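# Sort faulty pump bottles into the grey tray

## Task

Of the five empty pump bottles, one or two have a broken pump whose head stays down after being pressed. Test them, then place every broken bottle in the grey tray and leave every working bottle standing upright on the table, outside the tray. The result must hold without the robot supporting anything. Finally open the grippers and pull the arms away, and everything must settle and stay still shortly afterwards.

## Robot and tools

Robot: two arms, left_arm and right_arm, each ending in a parallel two-finger gripper. Everything uses one scene frame. Its origin lies on the table surface midway between the arms, +x points forward over the table, +z points up, and left_arm sits toward +y. The names left and right do not refer to sides of any camera image. Reported hand positions may be slightly wrong, more so when an arm is stretched far.

Gripper geometry: the fingers extend along the gripper's +z axis and close along its x axis. The reported end_effector_position is the midpoint between the pads, and the fingertips stick out 17.5 mm past it. A pure rotation command pivots about that midpoint.

The 20-number row. Calls that move the arms take one row of 20 numbers covering both arms, even when only one arm should move. Order: left x, y, z (metres, scene frame), left qw, qx, qy, qz (orientation as a w-first quaternion, scene frame), left_gripper position, force_limit, speed; then the same ten for the right arm. x, y, z and the quaternion form an absolute target pose for that gripper, not an offset. An arm meant to stay still must be sent its previous whole pose again, taken from the last result before it stopped, and to hold an orientation repeat the same quaternion you commanded rather than the slightly drifted reported one. Any target lying more than 0.6 m from the arm's last reported position along one of its gripper's axes causes the whole call to be refused.

Gripper numbers, each in [-1, 1]: position +1 is fully open (50 mm), about -0.65 brings the pads together, and -1 means close until something stops the fingers. force_limit maps -1, 0, +1 to roughly 20, 102, 185 N per pad (actual grip can be about 17 % stronger). speed maps -1, 0, +1 to 20, 85, 150 mm/s. These three are real commands every time, so to leave a gripper unchanged resend its previous three values. New force or speed values only apply after the position number changes by at least 0.01; to loosen a grip, open first.

Tools.
execute_actions {"actions": [...], "pictures": bool}: the list holds at most one item. An empty list just reports the state. An item with "rows" (1 to 15 rows) and optional "steps" (up to 15, default 15, each 1/30 s) applies one row per step and repeats the last row. An item with only "steps" (up to 300) waits, counted from the previous result. Pictures come back unless pictures is false.
move {"target": row, "speed": m/s}: drives each gripper in a straight line to its target pose, both arms finishing together, over 0.5 to 10 s; speed is 0.002 to 0.5 (default 0.25), rotation up to double that in rad/s. Paths ignore obstacles and the other arm; the hand lags and may overshoot speed, especially near full reach. Finger values are sent at the start. Its result adds a move: line giving the ending (done, off_target, moving, held, fault) and any limits (paced = target clipped; held = some steps blocked, after which the arm may jump ahead quickly), plus each gripper's distance from its target.
wait {"seconds": 0 to 10}: lets the simulation run with nothing new sent.
zoom_image {"camera", "region": [x0, y0, x1, y1]}: enlarged crop, pixels from the top-left, at most 504 by 504. Cameras: cam_head_left, cam_head_right, cam_high, cam_low, cam_left_wrist, cam_right_wrist, all 504x504; calibration is supplied per camera.
finished_scene {"scene": n}: closes the current scene permanently and reports whether it succeeded.

Motion limits: each control step the commanded pose is clamped to within 70 mm and 16 degrees of the measured pose; inverse kinematics favours position over orientation. After a row-based action the arm only continues to its last clamped pose, so large moves may need further commands; check the reported pose. A Hand target line shows where each arm is currently heading.

Result lines: the state line lists both grippers' poses. object_status: 0 moving, 1 blocked while opening, 2 blocked while closing (a real grip), 3 reached the commanded opening or pads met (usually nothing held). Confirm a grasp by seeing 2. position_measured converts to opening as (250 - value) x 0.202 mm. pose unreachable means the clearance check altered or blocked a command; HELD marks steps not delivered. MOTOR HOT warns at 60 °C; at 75 °C the arm sags with an OVER-TEMPERATURE FAULT, so avoid holding loads needlessly. A TORQUE FAULT (joint load limit hit: 51.3 N m for the first four joints, 32.3 for the wrist three) freezes the arm for 10 s.

Cautions: test pumps by pressing gently and slowly; a faster or deeper press past contact hits harder. Watch for a head that stays down. Keep the arms from colliding or pushing on each other. Never drop bottles, knock them over or push anything off the table. Occasional external tugs may disturb a held or loose item. Finish with bottles standing free, grippers open and arms withdrawn.

Each tool is called after "Request:" as a command line: name --argument value for each argument, lists and objects as JSON in quotes; but a table of rows of numbers goes row by row, as --pt "numbers of a row", without its own name.

## Session

Request:
execute_actions --actions '[]'

Scene clock: 0.00 s of 5100.00 s.
left_arm: end_effector_position=(+0.5118, -0.0208, +0.2003) position_measured=3 object_status=3 end_effector_quat_wxyz=(+0.284, +0.766, -0.161, +0.553) | right_arm: end_effector_position=(+0.4479, -0.1909, +0.1812) position_measured=3 object_status=3 end_effector_quat_wxyz=(+0.002, +0.630, +0.777, +0.000)
Joint positions: left_arm=[ 0.941  1.004 -0.999  2.312 -0.367 -1.492  1.06 ] | right_arm=[-0.058  0.431  0.001  1.654  0.002  1.053  1.513]
Joint velocities: left_arm=[ 0.001 -0.    -0.001 -0.     0.    -0.001 -0.   ] | right_arm=[ 0.     0.001  0.     0.    -0.    -0.     0.001]
Motor temperatures (°C, as the motors report them): left_arm=[27 26 27 30 31 27 34] | right_arm=[25 25 24 26 33 32 42]
Hand target (left_arm): +0.512, -0.021, +0.200; +0.284, +0.766, -0.161, +0.553
Hand target (right_arm): +0.448, -0.191, +0.181; +0.002, +0.630, +0.777, +0.000
camera_calibration (this result's frames):
cam_left_wrist: T_world_to_cam=[[0.358678, 0.0389705, 0.932648, -0.365467], [-0.536702, -0.80886, 0.240203, 0.248372], [0.763742, -0.586709, -0.269205, -0.184314], [0, 0, 0, 1]] pos_world=[0.405155, 0.107002, 0.231574]

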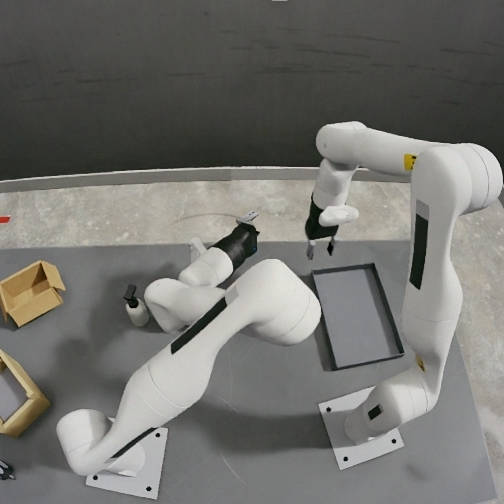

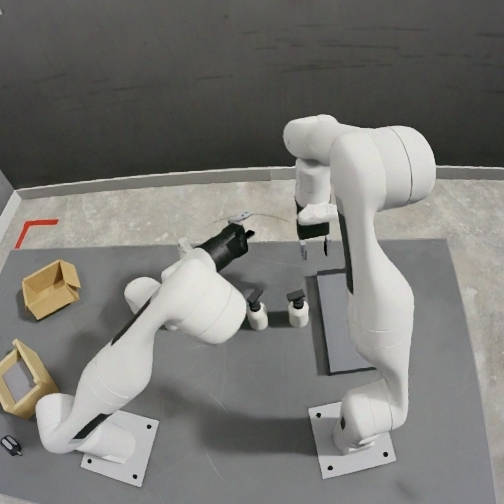

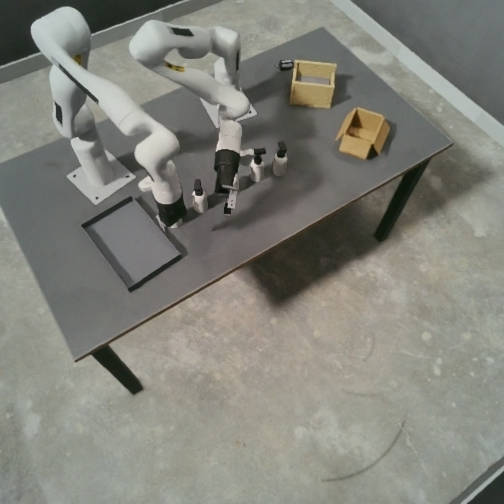

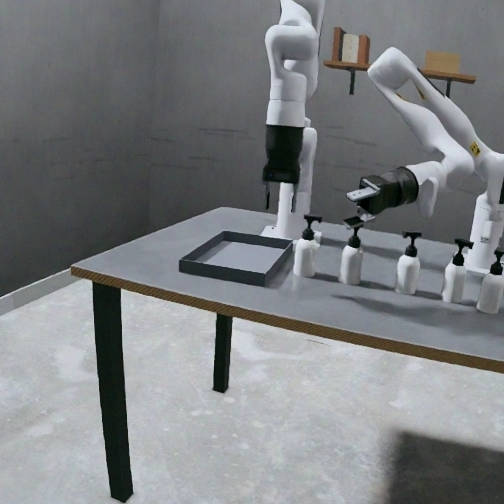

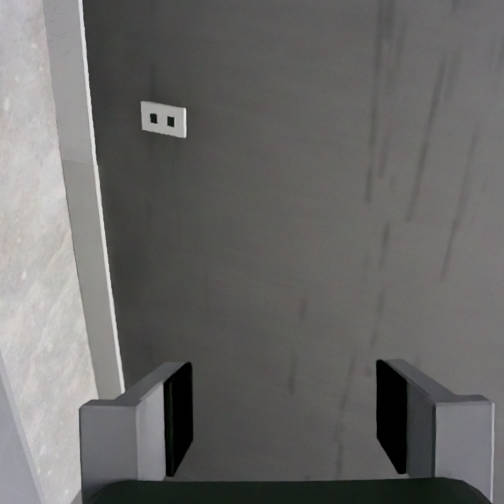

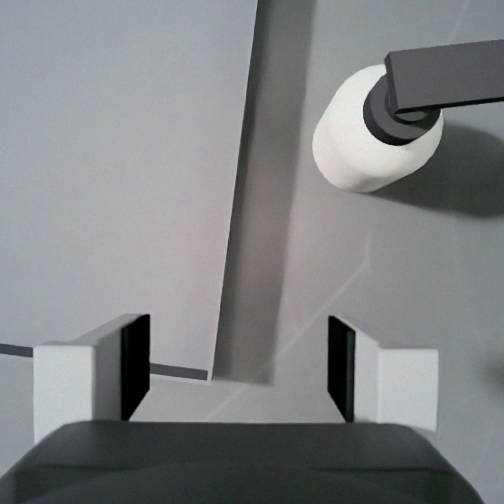

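Request:
move --target '[0.47,0.03,0.34,0.284,0.766,-0.161,0.553,-1,0,1, 0.4479,-0.1909,0.25,0,0.707,0.707,0,-1,0,1]' --speed 0.2

Request:
move --target '[0.38,0.3,0.3,0,0.707,-0.707,0,-1,0,1, 0.42,-0.21,0.25,0,0.707,0.707,0,-1,0,1]' --speed 0.25

Request:
zoom_image --camera "cam_head_left" --region '[100, 250, 340, 370]'

Scene clock: 6.47 s of 5100.00 s.
left_arm: end_effector_position=(+0.4702, +0.0297, +0.3396) position_measured=253 object_status=3 end_effector_quat_wxyz=(+0.284, +0.766, -0.161, +0.553) | right_arm: end_effector_position=(+0.4476, -0.1910, +0.2501) position_measured=253 object_status=3 end_effector_quat_wxyz=(+0.000, +0.707, +0.707, -0.000)
Joint positions: left_arm=[ 1.132  0.51  -1.324  2.382 -0.78  -1.203  1.068] | right_arm=[-0.08   0.366  0.051  1.519 -0.019  1.257  1.336]
Joint velocities: left_arm=[ 0.006 -0.004 -0.001 -0.    -0.     0.002  0.001] | right_arm=[ 0.    -0.     0.     0.     0.     0.001 -0.   ]
Motor temperatures (°C, as the motors report them): left_arm=[27 26 27 30 31 27 34] | right_arm=[25 25 24 26 33 32 42]
Hand target (left_arm): +0.470, +0.029, +0.340; +0.285, +0.766, -0.161, +0.553
Hand target (right_arm): +0.448, -0.191, +0.250; +0.000, +0.707, +0.707, -0.000
Off the commanded pose (left_arm): 0.001 m, 0 deg.
Off the commanded pose (right_arm): 0.000 m, 0 deg.
After step 90, 2.00 s passed at rest.
move: done
camera_calibration (this result's frames):
cam_left_wrist: T_world_to_cam=[[0.358977, 0.0395024, 0.93251, -0.482541], [-0.536138, -0.809096, 0.240665, 0.232987], [0.763997, -0.586347, -0.269269, -0.085517], [0, 0, 0, 1]] pos_world=[0.363469, 0.157428, 0.370875]
cam_right_wrist: T_world_to_cam=[[-0.00580485, 0.999517, 0.0305195, 0.179412], [0.99989, 0.00538597, 0.0137896, -0.423967], [0.0136185, 0.0305962, -0.999439, 0.412942], [0, 0, 0, 1]] pos_world=[0.419338, -0.189677, 0.413081]

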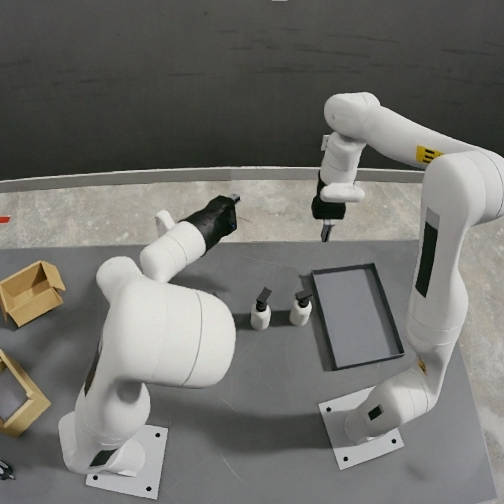

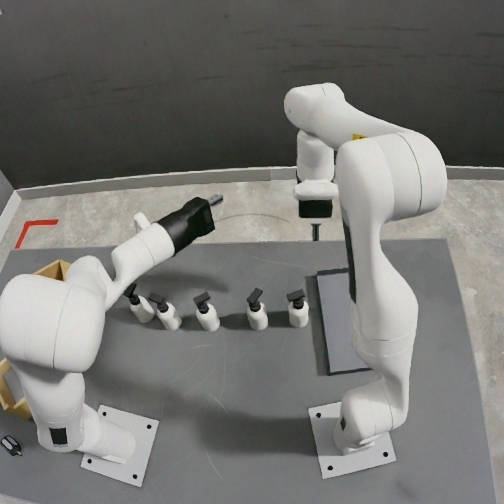

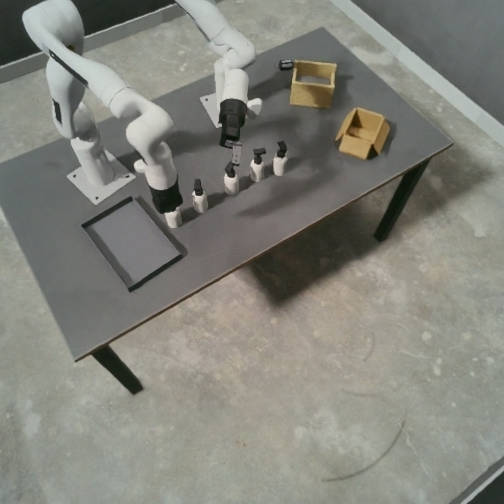

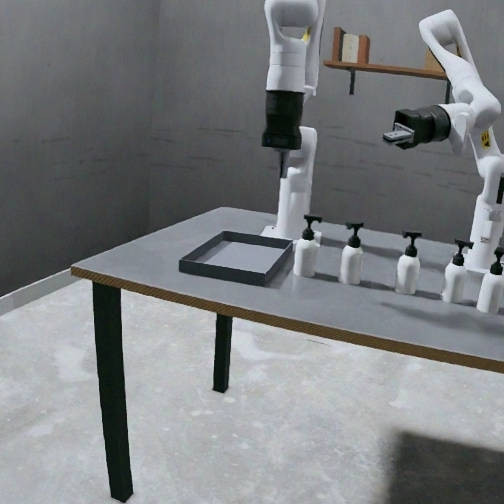

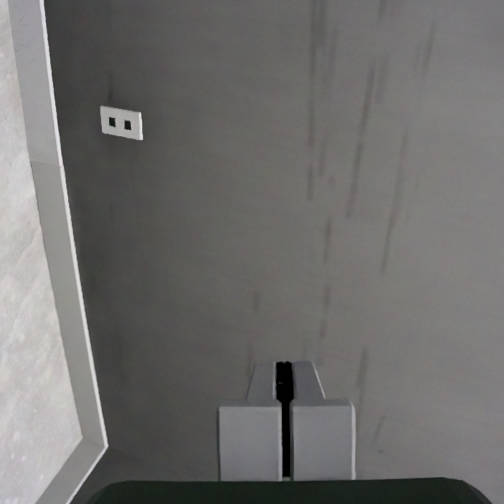

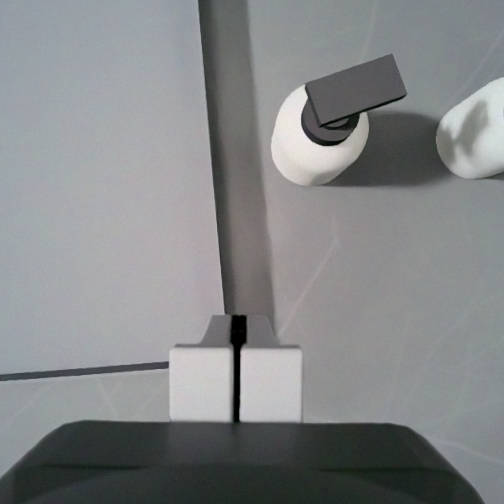

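Scene clock: 10.30 s of 5100.00 s.
left_arm: end_effector_position=(+0.3796, +0.2996, +0.3005) position_measured=253 object_status=3 end_effector_quat_wxyz=(+0.002, +0.707, -0.707, +0.000) | right_arm: end_effector_position=(+0.4201, -0.2101, +0.2499) position_measured=253 object_status=3 end_effector_quat_wxyz=(-0.000, +0.707, +0.707, -0.000)
Joint positions: left_arm=[ 0.766  0.487 -1.472  1.587 -2.655 -1.513  0.992] | right_arm=[-0.058  0.297  0.055  1.62  -0.017  1.225  1.363]
Joint velocities: left_arm=[ 0.003  0.003  0.002  0.001 -0.002  0.001 -0.001] | right_arm=[-0.    -0.001 -0.     0.    -0.     0.     0.   ]
Motor temperatures (°C, as the motors report them): left_arm=[27 26 27 30 31 27 34] | right_arm=[25 25 24 26 33 32 42]
Hand target (left_arm): +0.380, +0.299, +0.300; +0.002, +0.707, -0.707, +0.000
Hand target (right_arm): +0.420, -0.210, +0.250; -0.000, +0.707, +0.707, -0.000
Off the commanded pose (left_arm): 0.001 m, 0 deg.
Off the commanded pose (right_arm): 0.000 m, 0 deg.
move: done
camera_calibration (this result's frames):
cam_left_wrist: T_world_to_cam=[[-0.00850946, -0.999429, -0.0327142, 0.316537], [-0.999364, 0.00963304, -0.0343426, 0.425442], [0.0346381, 0.0324011, -0.998875, 0.442154], [0, 0, 0, 1]] pos_world=[0.412549, 0.297932, 0.466623]
cam_right_wrist: T_world_to_cam=[[-0.00618044, 0.999512, 0.0306057, 0.19845], [0.999889, 0.00576308, 0.0137062, -0.396211], [0.0135231, 0.030687, -0.999438, 0.413806], [0, 0, 0, 1]] pos_world=[0.391798, -0.208768, 0.41293]

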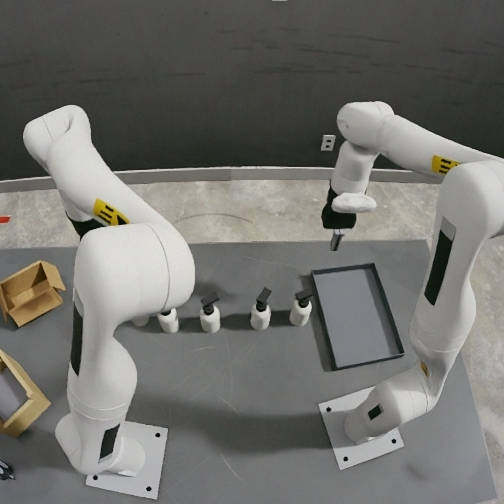

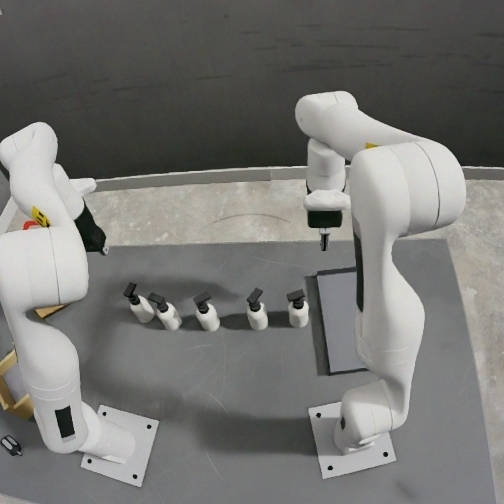

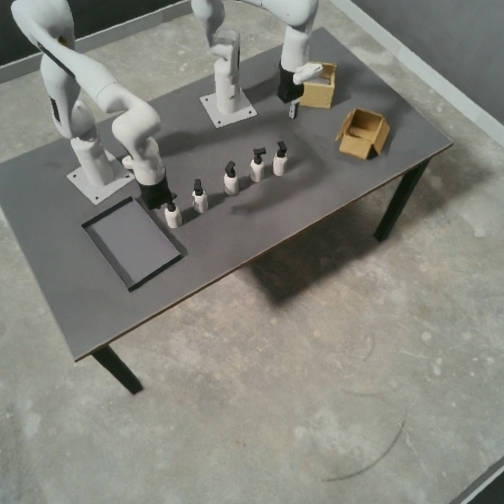

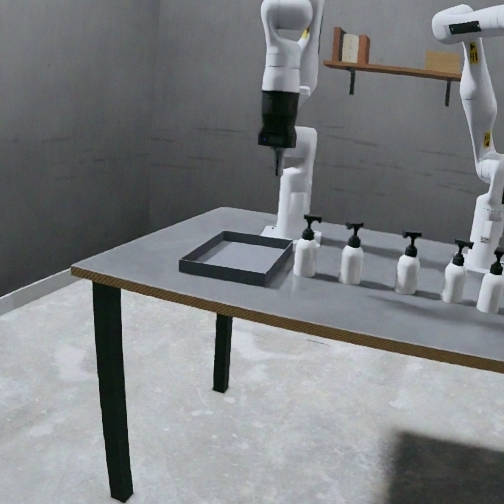

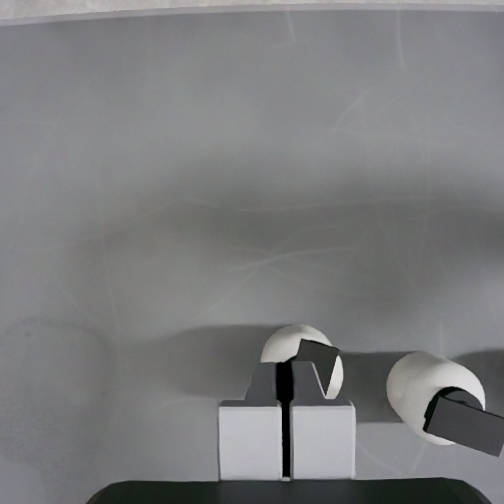

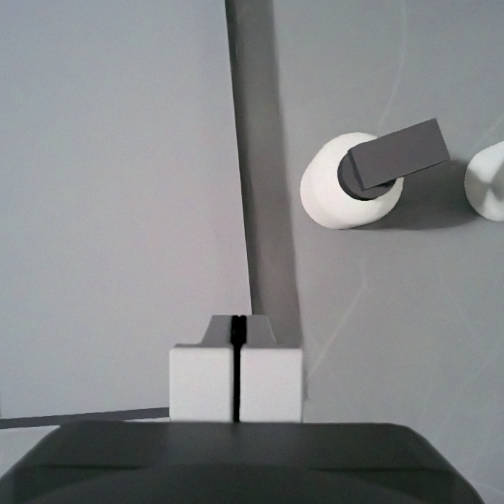

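Region (100, 250, 340, 370) of cam_head_left's 504x504 image, scaled by 2.100, with more detail than that image has.

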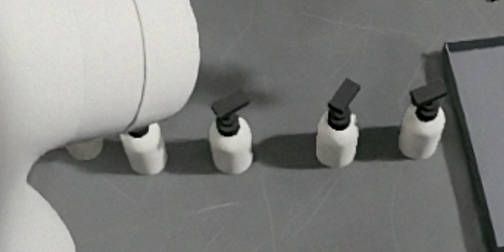

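Request:
move --target '[0.348,0.288,0.2,0,0.707,-0.707,0,-1,0,1, 0.348,-0.146,0.2,0,0.707,0.707,0,-1,0,1]' --speed 0.2

Request:
zoom_image --camera "cam_low" --region '[260, 150, 504, 320]'

Request:
zoom_image --camera "cam_high" --region '[130, 80, 330, 240]'

Scene clock: 31.07 s of 5100.00 s.
left_arm: end_effector_position=(+0.3477, +0.2881, +0.2002) position_measured=253 object_status=3 end_effector_quat_wxyz=(-0.000, +0.707, -0.707, -0.000) | right_arm: end_effector_position=(+0.3482, -0.1459, +0.1998) position_measured=253 object_status=3 end_effector_quat_wxyz=(-0.000, +0.707, +0.707, +0.000)
Joint positions: left_arm=[ 0.834  0.536 -1.444  1.91  -2.571 -1.217  0.908] | right_arm=[-0.22   0.235 -0.012  1.882  0.002  1.024  1.129]
Joint velocities: left_arm=[-0.     0.002  0.002  0.002  0.003  0.003 -0.001] | right_arm=[-0.004 -0.003 -0.002  0.002  0.002 -0.001 -0.003]
Motor temperatures (°C, as the motors report them): left_arm=[27 26 27 30 31 27 34] | right_arm=[25 25 24 26 33 32 42]
Hand target (left_arm): +0.348, +0.288, +0.200; -0.000, +0.707, -0.707, -0.000
Hand target (right_arm): +0.348, -0.146, +0.200; -0.000, +0.707, +0.707, +0.000
Off the commanded pose (left_arm): 0.000 m, 0 deg.
Off the commanded pose (right_arm): 0.000 m, 0 deg.
After step 90, 16.73 s passed at rest.
move: done
camera_calibration (this result's frames):
cam_left_wrist: T_world_to_cam=[[-0.00809999, -0.999312, -0.0361903, 0.30209], [-0.999281, 0.00942948, -0.0367179, 0.390678], [0.0370339, 0.0358669, -0.99867, 0.341622], [0, 0, 0, 1]] pos_world=[0.380192, 0.285945, 0.366446]
cam_right_wrist: T_world_to_cam=[[-0.00593108, 0.999474, 0.0318711, 0.135004], [0.999892, 0.00549787, 0.0136632, -0.324104], [0.0134808, 0.0319487, -0.999399, 0.362876], [0, 0, 0, 1]] pos_world=[0.319978, -0.144745, 0.362784]

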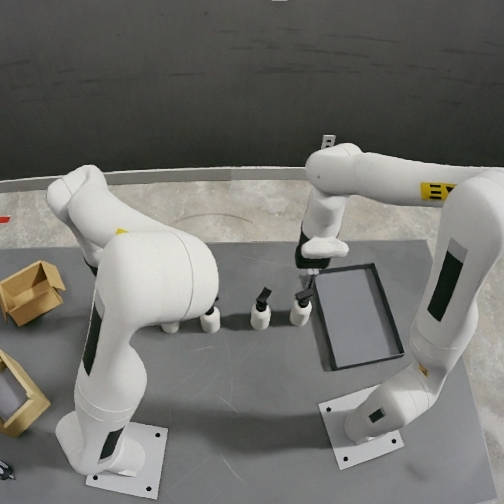

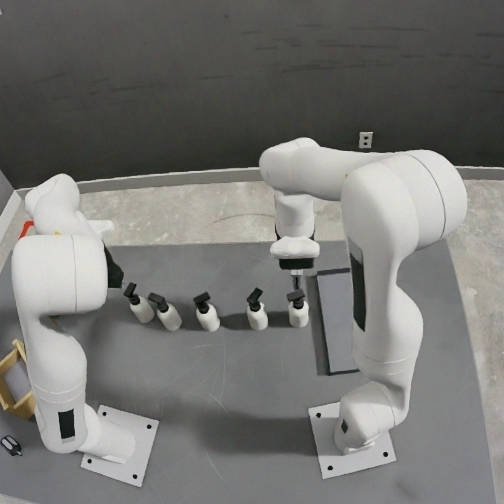

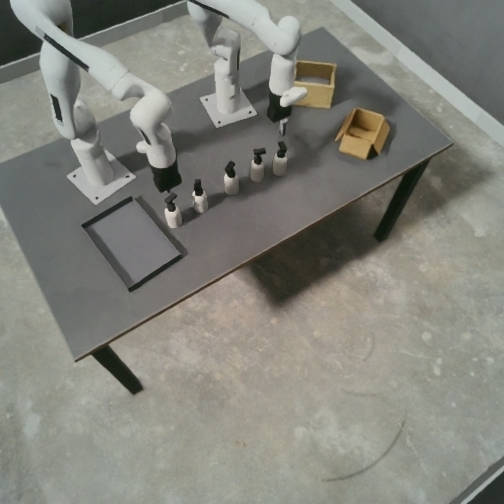

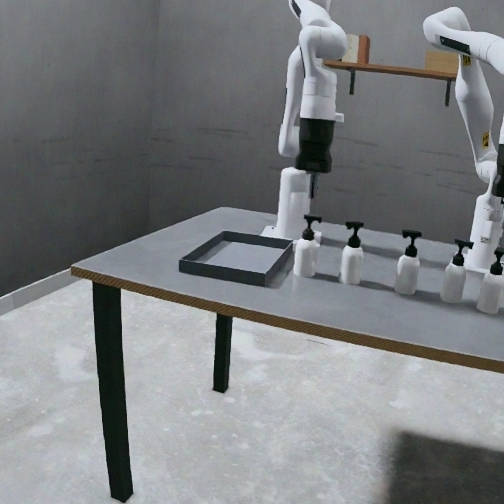

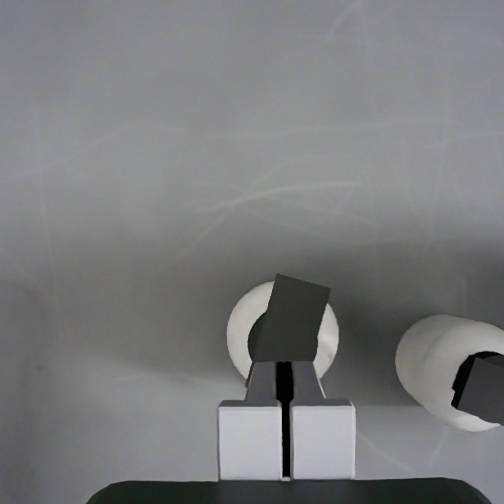

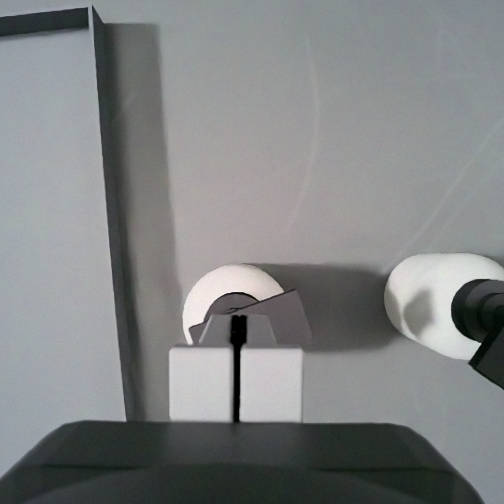

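Region (260, 150, 504, 320) of cam_low's 504x504 image, scaled by 2.066, with more detail than that image has; it fills the top 351 rows of this view, and the rest is white.

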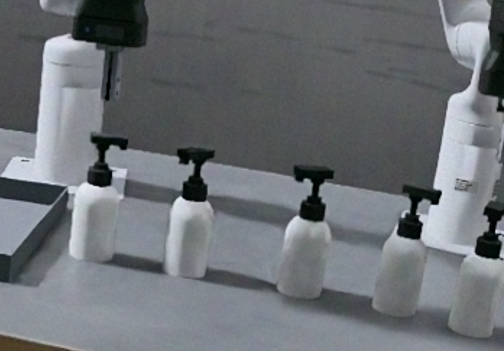

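Region (130, 80, 330, 240) of cam_high's 504x504 image, scaled by 2.520, with more detail than that image has; it fills the top 403 rows of this view, and the rest is white.

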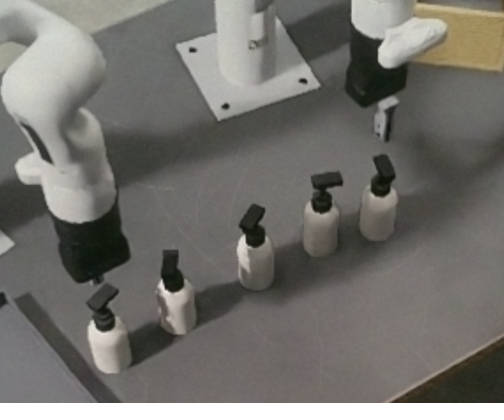

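Request:
move --target '[0.362,0.288,0.168,0,0.707,-0.707,0,-1,0,1, 0.346,-0.146,0.168,0,0.707,0.707,0,-1,0,1]' --speed 0.1

Request:
zoom_image --camera "cam_high" --region '[130, 80, 330, 240]'

Scene clock: 39.00 s of 5100.00 s.
left_arm: end_effector_position=(+0.3619, +0.2877, +0.1682) position_measured=253 object_status=3 end_effector_quat_wxyz=(+0.000, +0.707, -0.707, +0.000) | right_arm: end_effector_position=(+0.3461, -0.1459, +0.1681) position_measured=253 object_status=3 end_effector_quat_wxyz=(+0.000, +0.707, +0.707, +0.000)
Joint positions: left_arm=[ 0.75   0.6   -1.36   1.929 -2.494 -1.159  0.855] | right_arm=[-0.222  0.276 -0.014  1.946  0.005  0.919  1.124]
Joint velocities: left_arm=[-0.008  0.005  0.003 -0.001  0.001  0.001 -0.001] | right_arm=[-0.     0.002 -0.     0.001  0.001 -0.003  0.   ]
Motor temperatures (°C, as the motors report them): left_arm=[27 26 27 30 31 27 34] | right_arm=[25 25 24 26 33 32 42]
Hand target (left_arm): +0.362, +0.288, +0.168; +0.000, +0.707, -0.707, -0.000
Hand target (right_arm): +0.346, -0.146, +0.168; -0.000, +0.707, +0.707, +0.000
Off the commanded pose (left_arm): 0.000 m, 0 deg.
Off the commanded pose (right_arm): 0.000 m, 0 deg.
After step 90, 4.13 s passed at rest.
move: done
camera_calibration (this result's frames):
cam_left_wrist: T_world_to_cam=[[-0.00879013, -0.999325, -0.0356564, 0.300779], [-0.999271, 0.0101031, -0.0368109, 0.403557], [0.0371463, 0.0353069, -0.998686, 0.309206], [0, 0, 0, 1]] pos_world=[0.394421, 0.285582, 0.33438]
cam_right_wrist: T_world_to_cam=[[-0.00633143, 0.999505, 0.030804, 0.136377], [0.999885, 0.00590224, 0.0140042, -0.321584], [0.0138155, 0.0308891, -0.999427, 0.330972], [0, 0, 0, 1]] pos_world=[0.317837, -0.144635, 0.331085]

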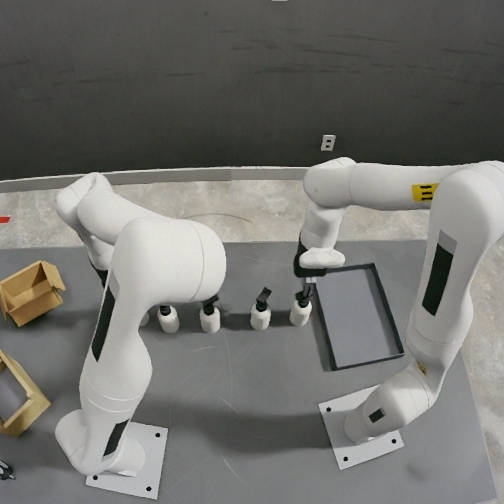

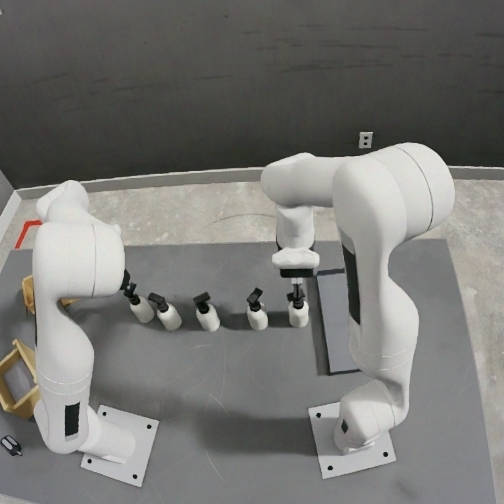

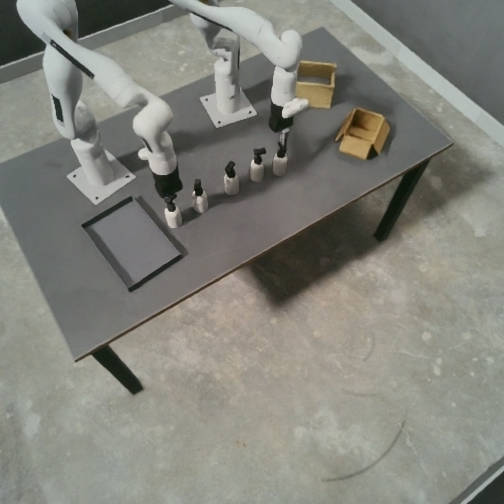

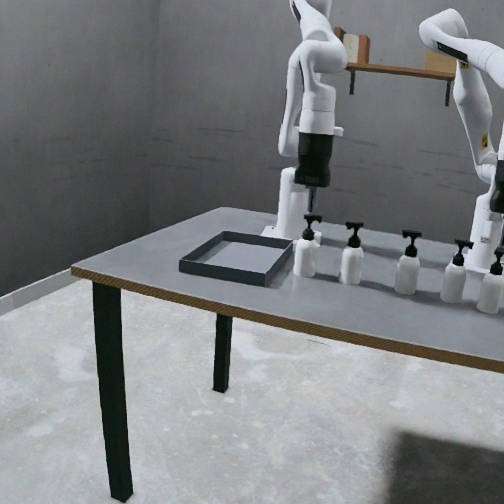

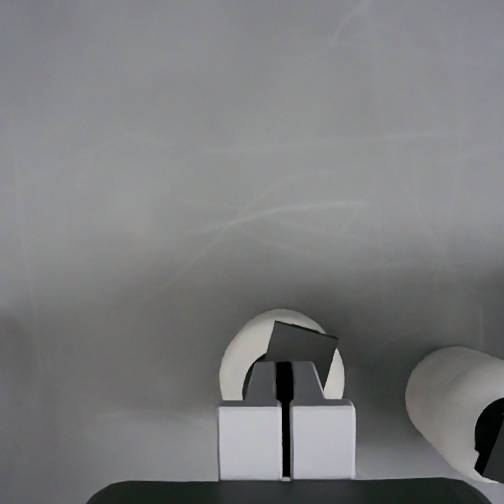

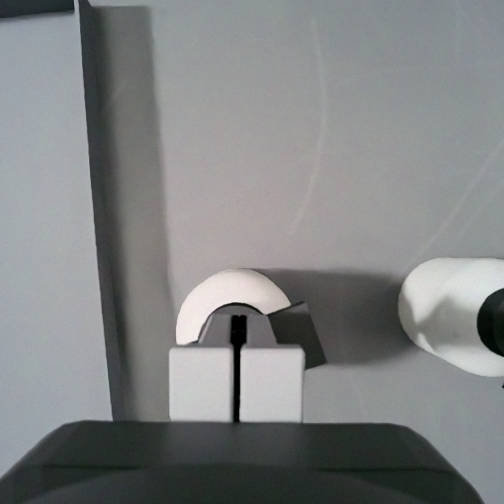

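Region (130, 80, 330, 240) of cam_high's 504x504 image, scaled by 2.520, with more detail than that image has; it fills the top 403 rows of this view, and the rest is white.

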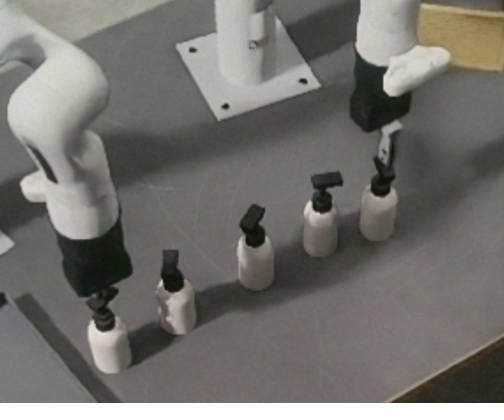

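Request:
move --target '[0.362,0.288,0.141,0,0.707,-0.707,0,-1,0,1, 0.346,-0.146,0.141,0,0.707,0.707,0,-1,0,1]' --speed 0.04

Request:
zoom_image --camera "cam_low" --region '[260, 150, 504, 320]'

Request:
move --target '[0.362,0.288,0.2,0,0.707,-0.707,0,-1,0,1, 0.346,-0.146,0.2,0,0.707,0.707,0,-1,0,1]' --speed 0.15

Request:
move --target '[0.342,0.2,0.2,0,0.707,-0.707,0,-1,0,1, 0.345,-0.04,0.2,0,0.707,0.707,0,-1,0,1]' --speed 0.15

Request:
zoom_image --camera "cam_low" --region '[260, 150, 504, 320]'

Scene clock: 51.07 s of 5100.00 s.
left_arm: end_effector_position=(+0.3624, +0.2880, +0.1417) position_measured=253 object_status=3 end_effector_quat_wxyz=(-0.000, +0.707, -0.707, +0.001) | right_arm: end_effector_position=(+0.3476, -0.1452, +0.1437) position_measured=253 object_status=3 end_effector_quat_wxyz=(+0.001, +0.707, +0.707, +0.003)
Joint positions: left_arm=[ 0.712  0.637 -1.311  1.973 -2.438 -1.097  0.809] | right_arm=[-0.222  0.315 -0.015  1.988  0.006  0.833  1.123]
Joint velocities: left_arm=[-0.003 -0.     0.001  0.001  0.002  0.    -0.002] | right_arm=[-0.    -0.001  0.     0.002 -0.    -0.001  0.   ]
Motor temperatures (°C, as the motors report them): left_arm=[27 26 27 30 31 27 34] | right_arm=[25 25 24 26 33 32 42]
Hand target (left_arm): +0.362, +0.288, +0.141; -0.000, +0.707, -0.707, -0.000
Hand target (right_arm): +0.346, -0.146, +0.141; -0.000, +0.707, +0.707, +0.000
Off the commanded pose (left_arm): 0.001 m, 0 deg.
Off the commanded pose (right_arm): 0.003 m, 0 deg.
After step 90, 8.10 s passed at rest.
move: done
camera_calibration (this result's frames):
cam_left_wrist: T_world_to_cam=[[-0.00829513, -0.999336, -0.0354869, 0.29992], [-0.999229, 0.00964591, -0.0380642, 0.403355], [0.0383812, 0.0351438, -0.998645, 0.282355], [0, 0, 0, 1]] pos_world=[0.394695, 0.285907, 0.307969]
cam_right_wrist: T_world_to_cam=[[-0.00634095, 0.999419, 0.0334778, 0.136047], [0.999791, 0.00568565, 0.0196331, -0.323466], [0.0194314, 0.0335953, -0.999247, 0.304987], [0, 0, 0, 1]] pos_world=[0.318335, -0.144375, 0.306554]

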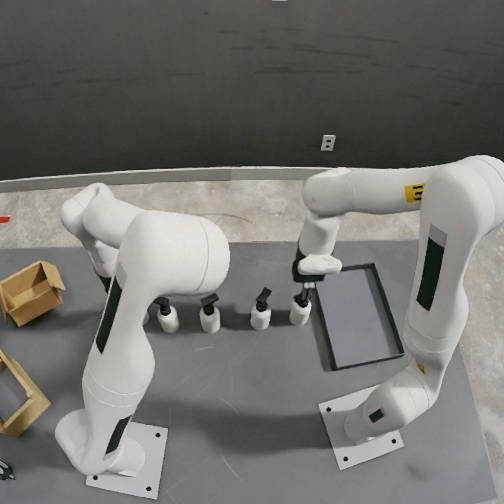

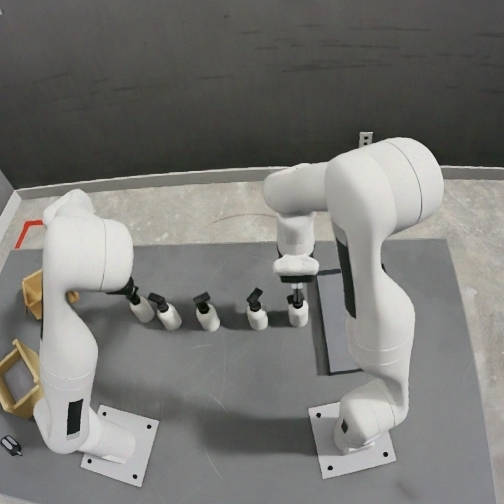

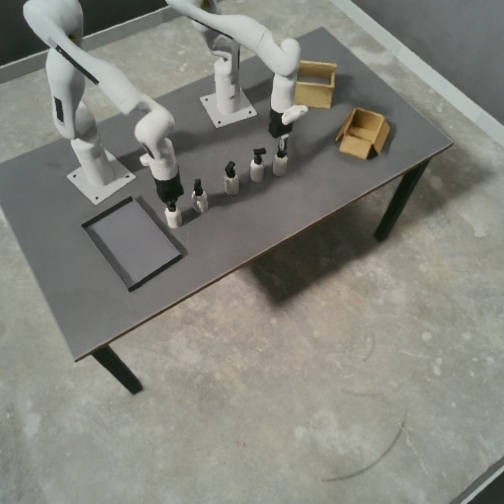

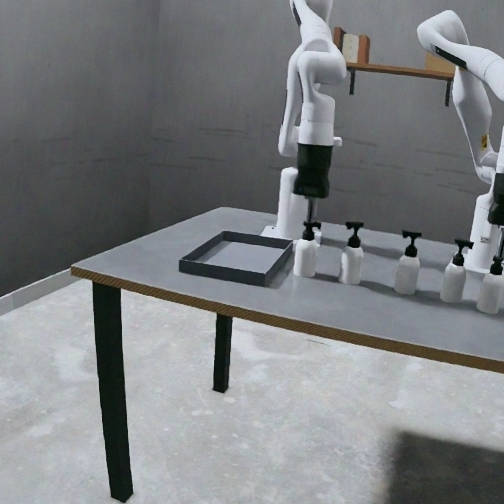

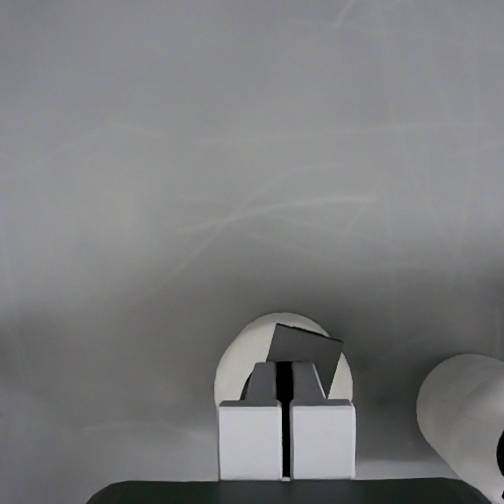

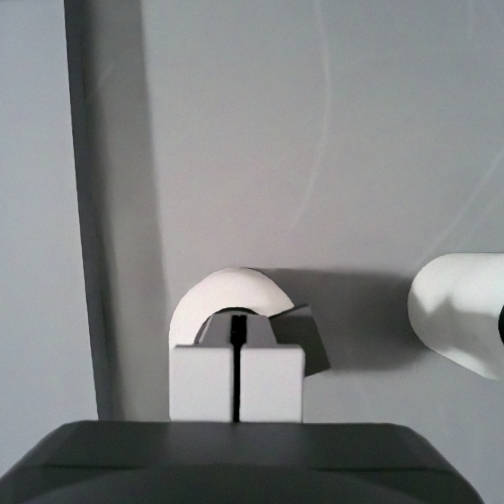

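Region (260, 150, 504, 320) of cam_low's 504x504 image, scaled by 2.066, with more detail than that image has; it fills the top 351 rows of this view, and the rest is white.

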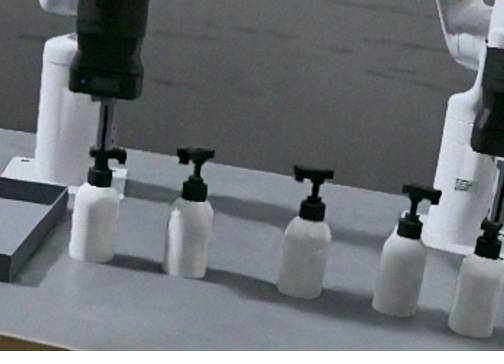

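Scene clock: 51.93 s of 5100.00 s.
left_arm: end_effector_position=(+0.3622, +0.2881, +0.1998) position_measured=253 object_status=3 end_effector_quat_wxyz=(-0.000, +0.707, -0.707, -0.000) | right_arm: end_effector_position=(+0.3458, -0.1462, +0.2000) position_measured=253 object_status=3 end_effector_quat_wxyz=(+0.000, +0.707, +0.707, -0.000)
Joint positions: left_arm=[ 0.788  0.559 -1.408  1.869 -2.554 -1.233  0.908] | right_arm=[-0.223  0.23  -0.012  1.888  0.003  1.024  1.125]
Joint velocities: left_arm=[ 0.004 -0.003  0.001 -0.001 -0.001 -0.002  0.   ] | right_arm=[ 0.    -0.002 -0.001 -0.002 -0.     0.002  0.   ]
Motor temperatures (°C, as the motors report them): left_arm=[27 26 27 30 31 27 34] | right_arm=[25 25 24 26 33 32 42]
Hand target (left_arm): +0.362, +0.288, +0.200; +0.000, +0.707, -0.707, +0.000
Hand target (right_arm): +0.346, -0.146, +0.200; +0.000, +0.707, +0.707, -0.000
Off the commanded pose (left_arm): 0.000 m, 0 deg.
Off the commanded pose (right_arm): 0.000 m, 0 deg.
move: done
camera_calibration (this result's frames):
cam_left_wrist: T_world_to_cam=[[-0.00769248, -0.999318, -0.0361277, 0.30202], [-0.999295, 0.00900968, -0.0364393, 0.405227], [0.0367399, 0.0358219, -0.998683, 0.340807], [0, 0, 0, 1]] pos_world=[0.394744, 0.285955, 0.366036]
cam_right_wrist: T_world_to_cam=[[-0.00581911, 0.99952, 0.030444, 0.135535], [0.999892, 0.00540499, 0.0136673, -0.321675], [0.0134962, 0.0305202, -0.999443, 0.362929], [0, 0, 0, 1]] pos_world=[0.317531, -0.144808, 0.362997]

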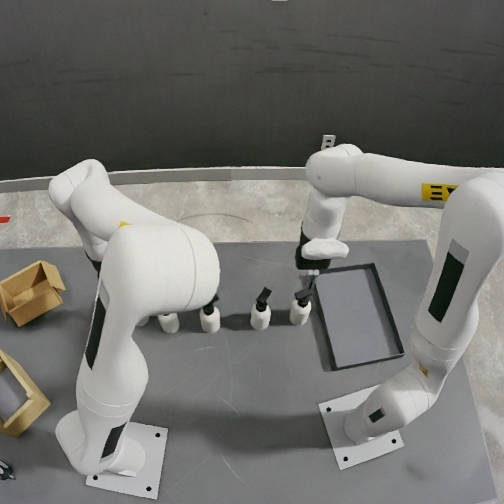

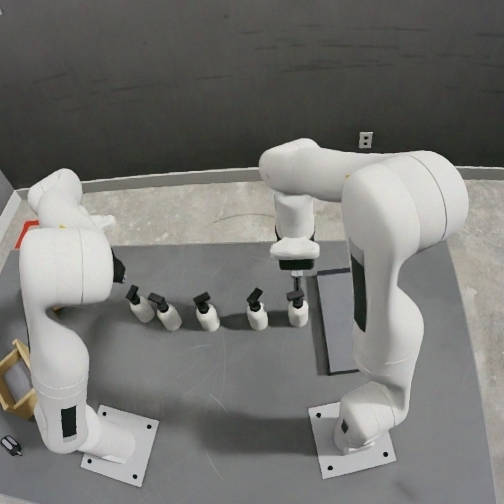

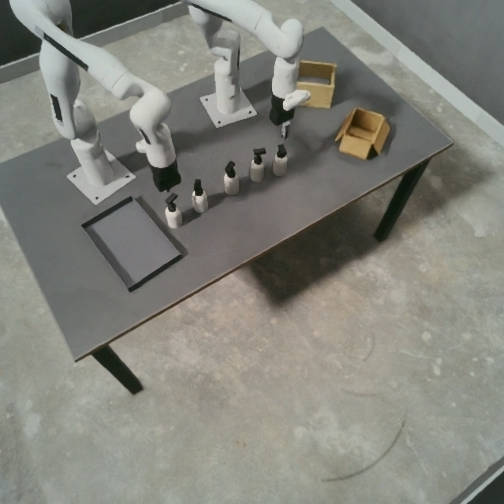

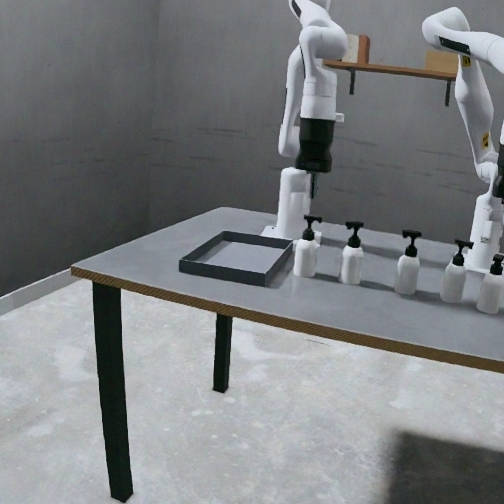

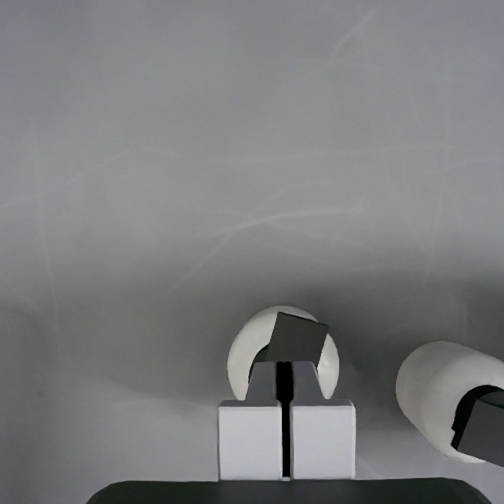

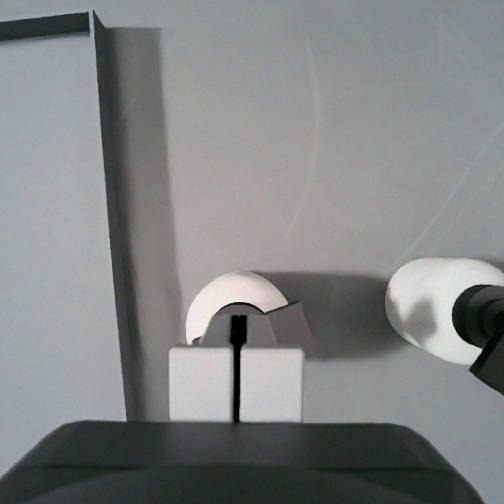

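Scene clock: 53.10 s of 5100.00 s.
left_arm: end_effector_position=(+0.3421, +0.2007, +0.2001) position_measured=253 object_status=3 end_effector_quat_wxyz=(-0.000, +0.707, -0.707, -0.000) | right_arm: end_effector_position=(+0.3448, -0.0398, +0.2002) position_measured=253 object_status=3 end_effector_quat_wxyz=(-0.000, +0.707, +0.707, +0.001)
Joint positions: left_arm=[ 1.066  0.581 -1.465  1.885 -2.529 -1.251  1.123] | right_arm=[-0.414  0.336 -0.07   1.735  0.025  1.07   0.87 ]
Joint velocities: left_arm=[ 0.009  0.     0.001  0.001 -0.001  0.001  0.002] | right_arm=[-0.004  0.004 -0.003 -0.001  0.001  0.    -0.003]
Motor temperatures (°C, as the motors report them): left_arm=[27 26 27 30 31 27 34] | right_arm=[25 25 24 26 33 32 42]
Hand target (left_arm): +0.342, +0.200, +0.200; -0.000, +0.707, -0.707, -0.000
Hand target (right_arm): +0.345, -0.040, +0.200; -0.000, +0.707, +0.707, +0.000
Off the commanded pose (left_arm): 0.001 m, 0 deg.
Off the commanded pose (right_arm): 0.000 m, 0 deg.
move: done
camera_calibration (this result's frames):
cam_left_wrist: T_world_to_cam=[[-0.00717084, -0.9993, -0.0367179, 0.214458], [-0.99928, 0.00852864, -0.036957, 0.386198], [0.0372443, 0.0364265, -0.998642, 0.344599], [0, 0, 0, 1]] pos_world=[0.374624, 0.198461, 0.366279]
cam_right_wrist: T_world_to_cam=[[-0.00565465, 0.999476, 0.0318687, 0.0288624], [0.999887, 0.0052077, 0.0140902, -0.321393], [0.0139169, 0.0319448, -0.999393, 0.359866], [0, 0, 0, 1]] pos_world=[0.316512, -0.0386694, 0.363256]

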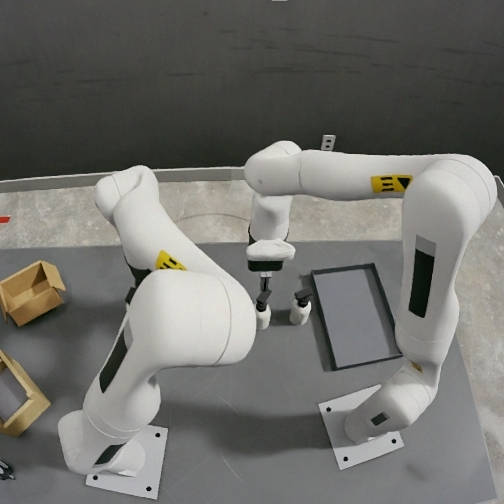

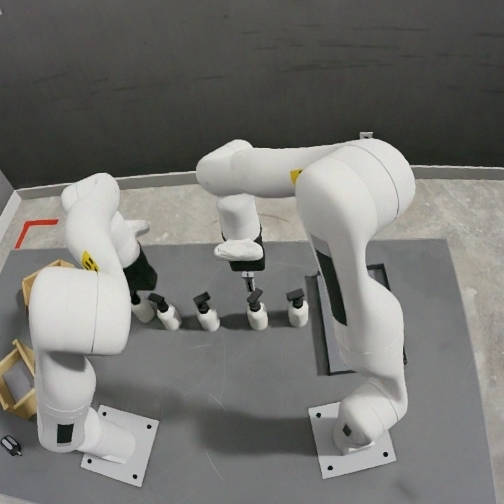

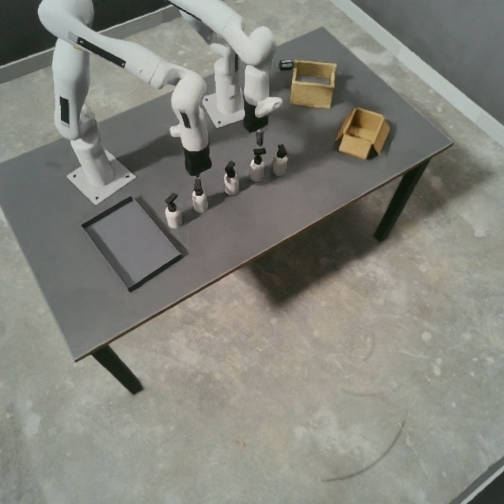

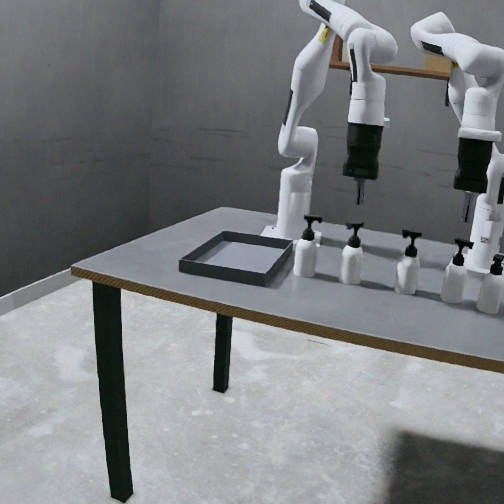

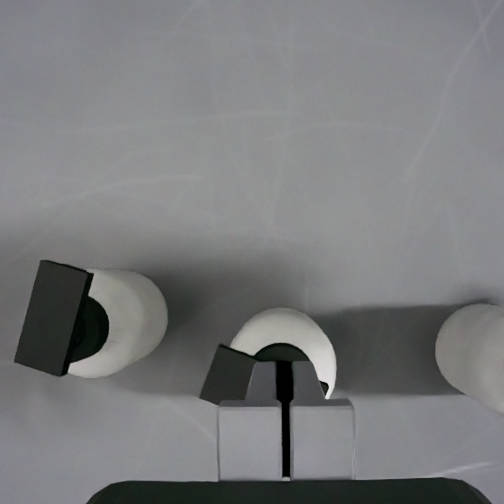

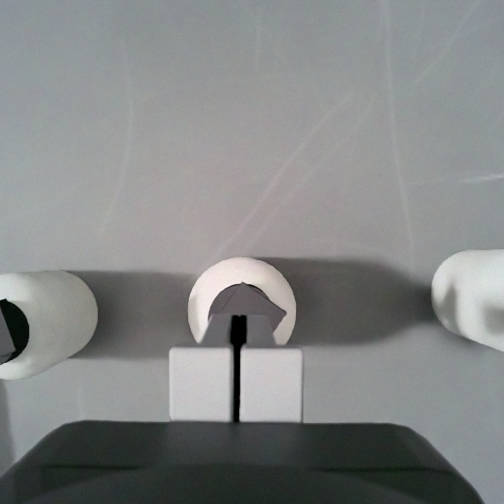

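Region (260, 150, 504, 320) of cam_low's 504x504 image, scaled by 2.066, with more detail than that image has; it fills the top 351 rows of this view, and the rest is white.

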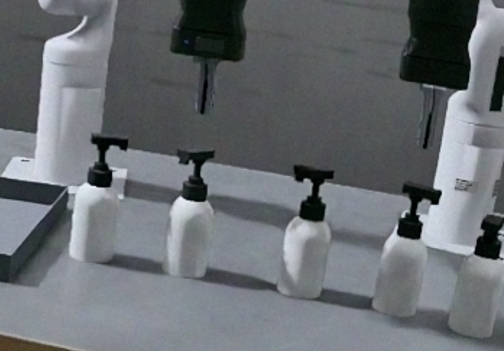

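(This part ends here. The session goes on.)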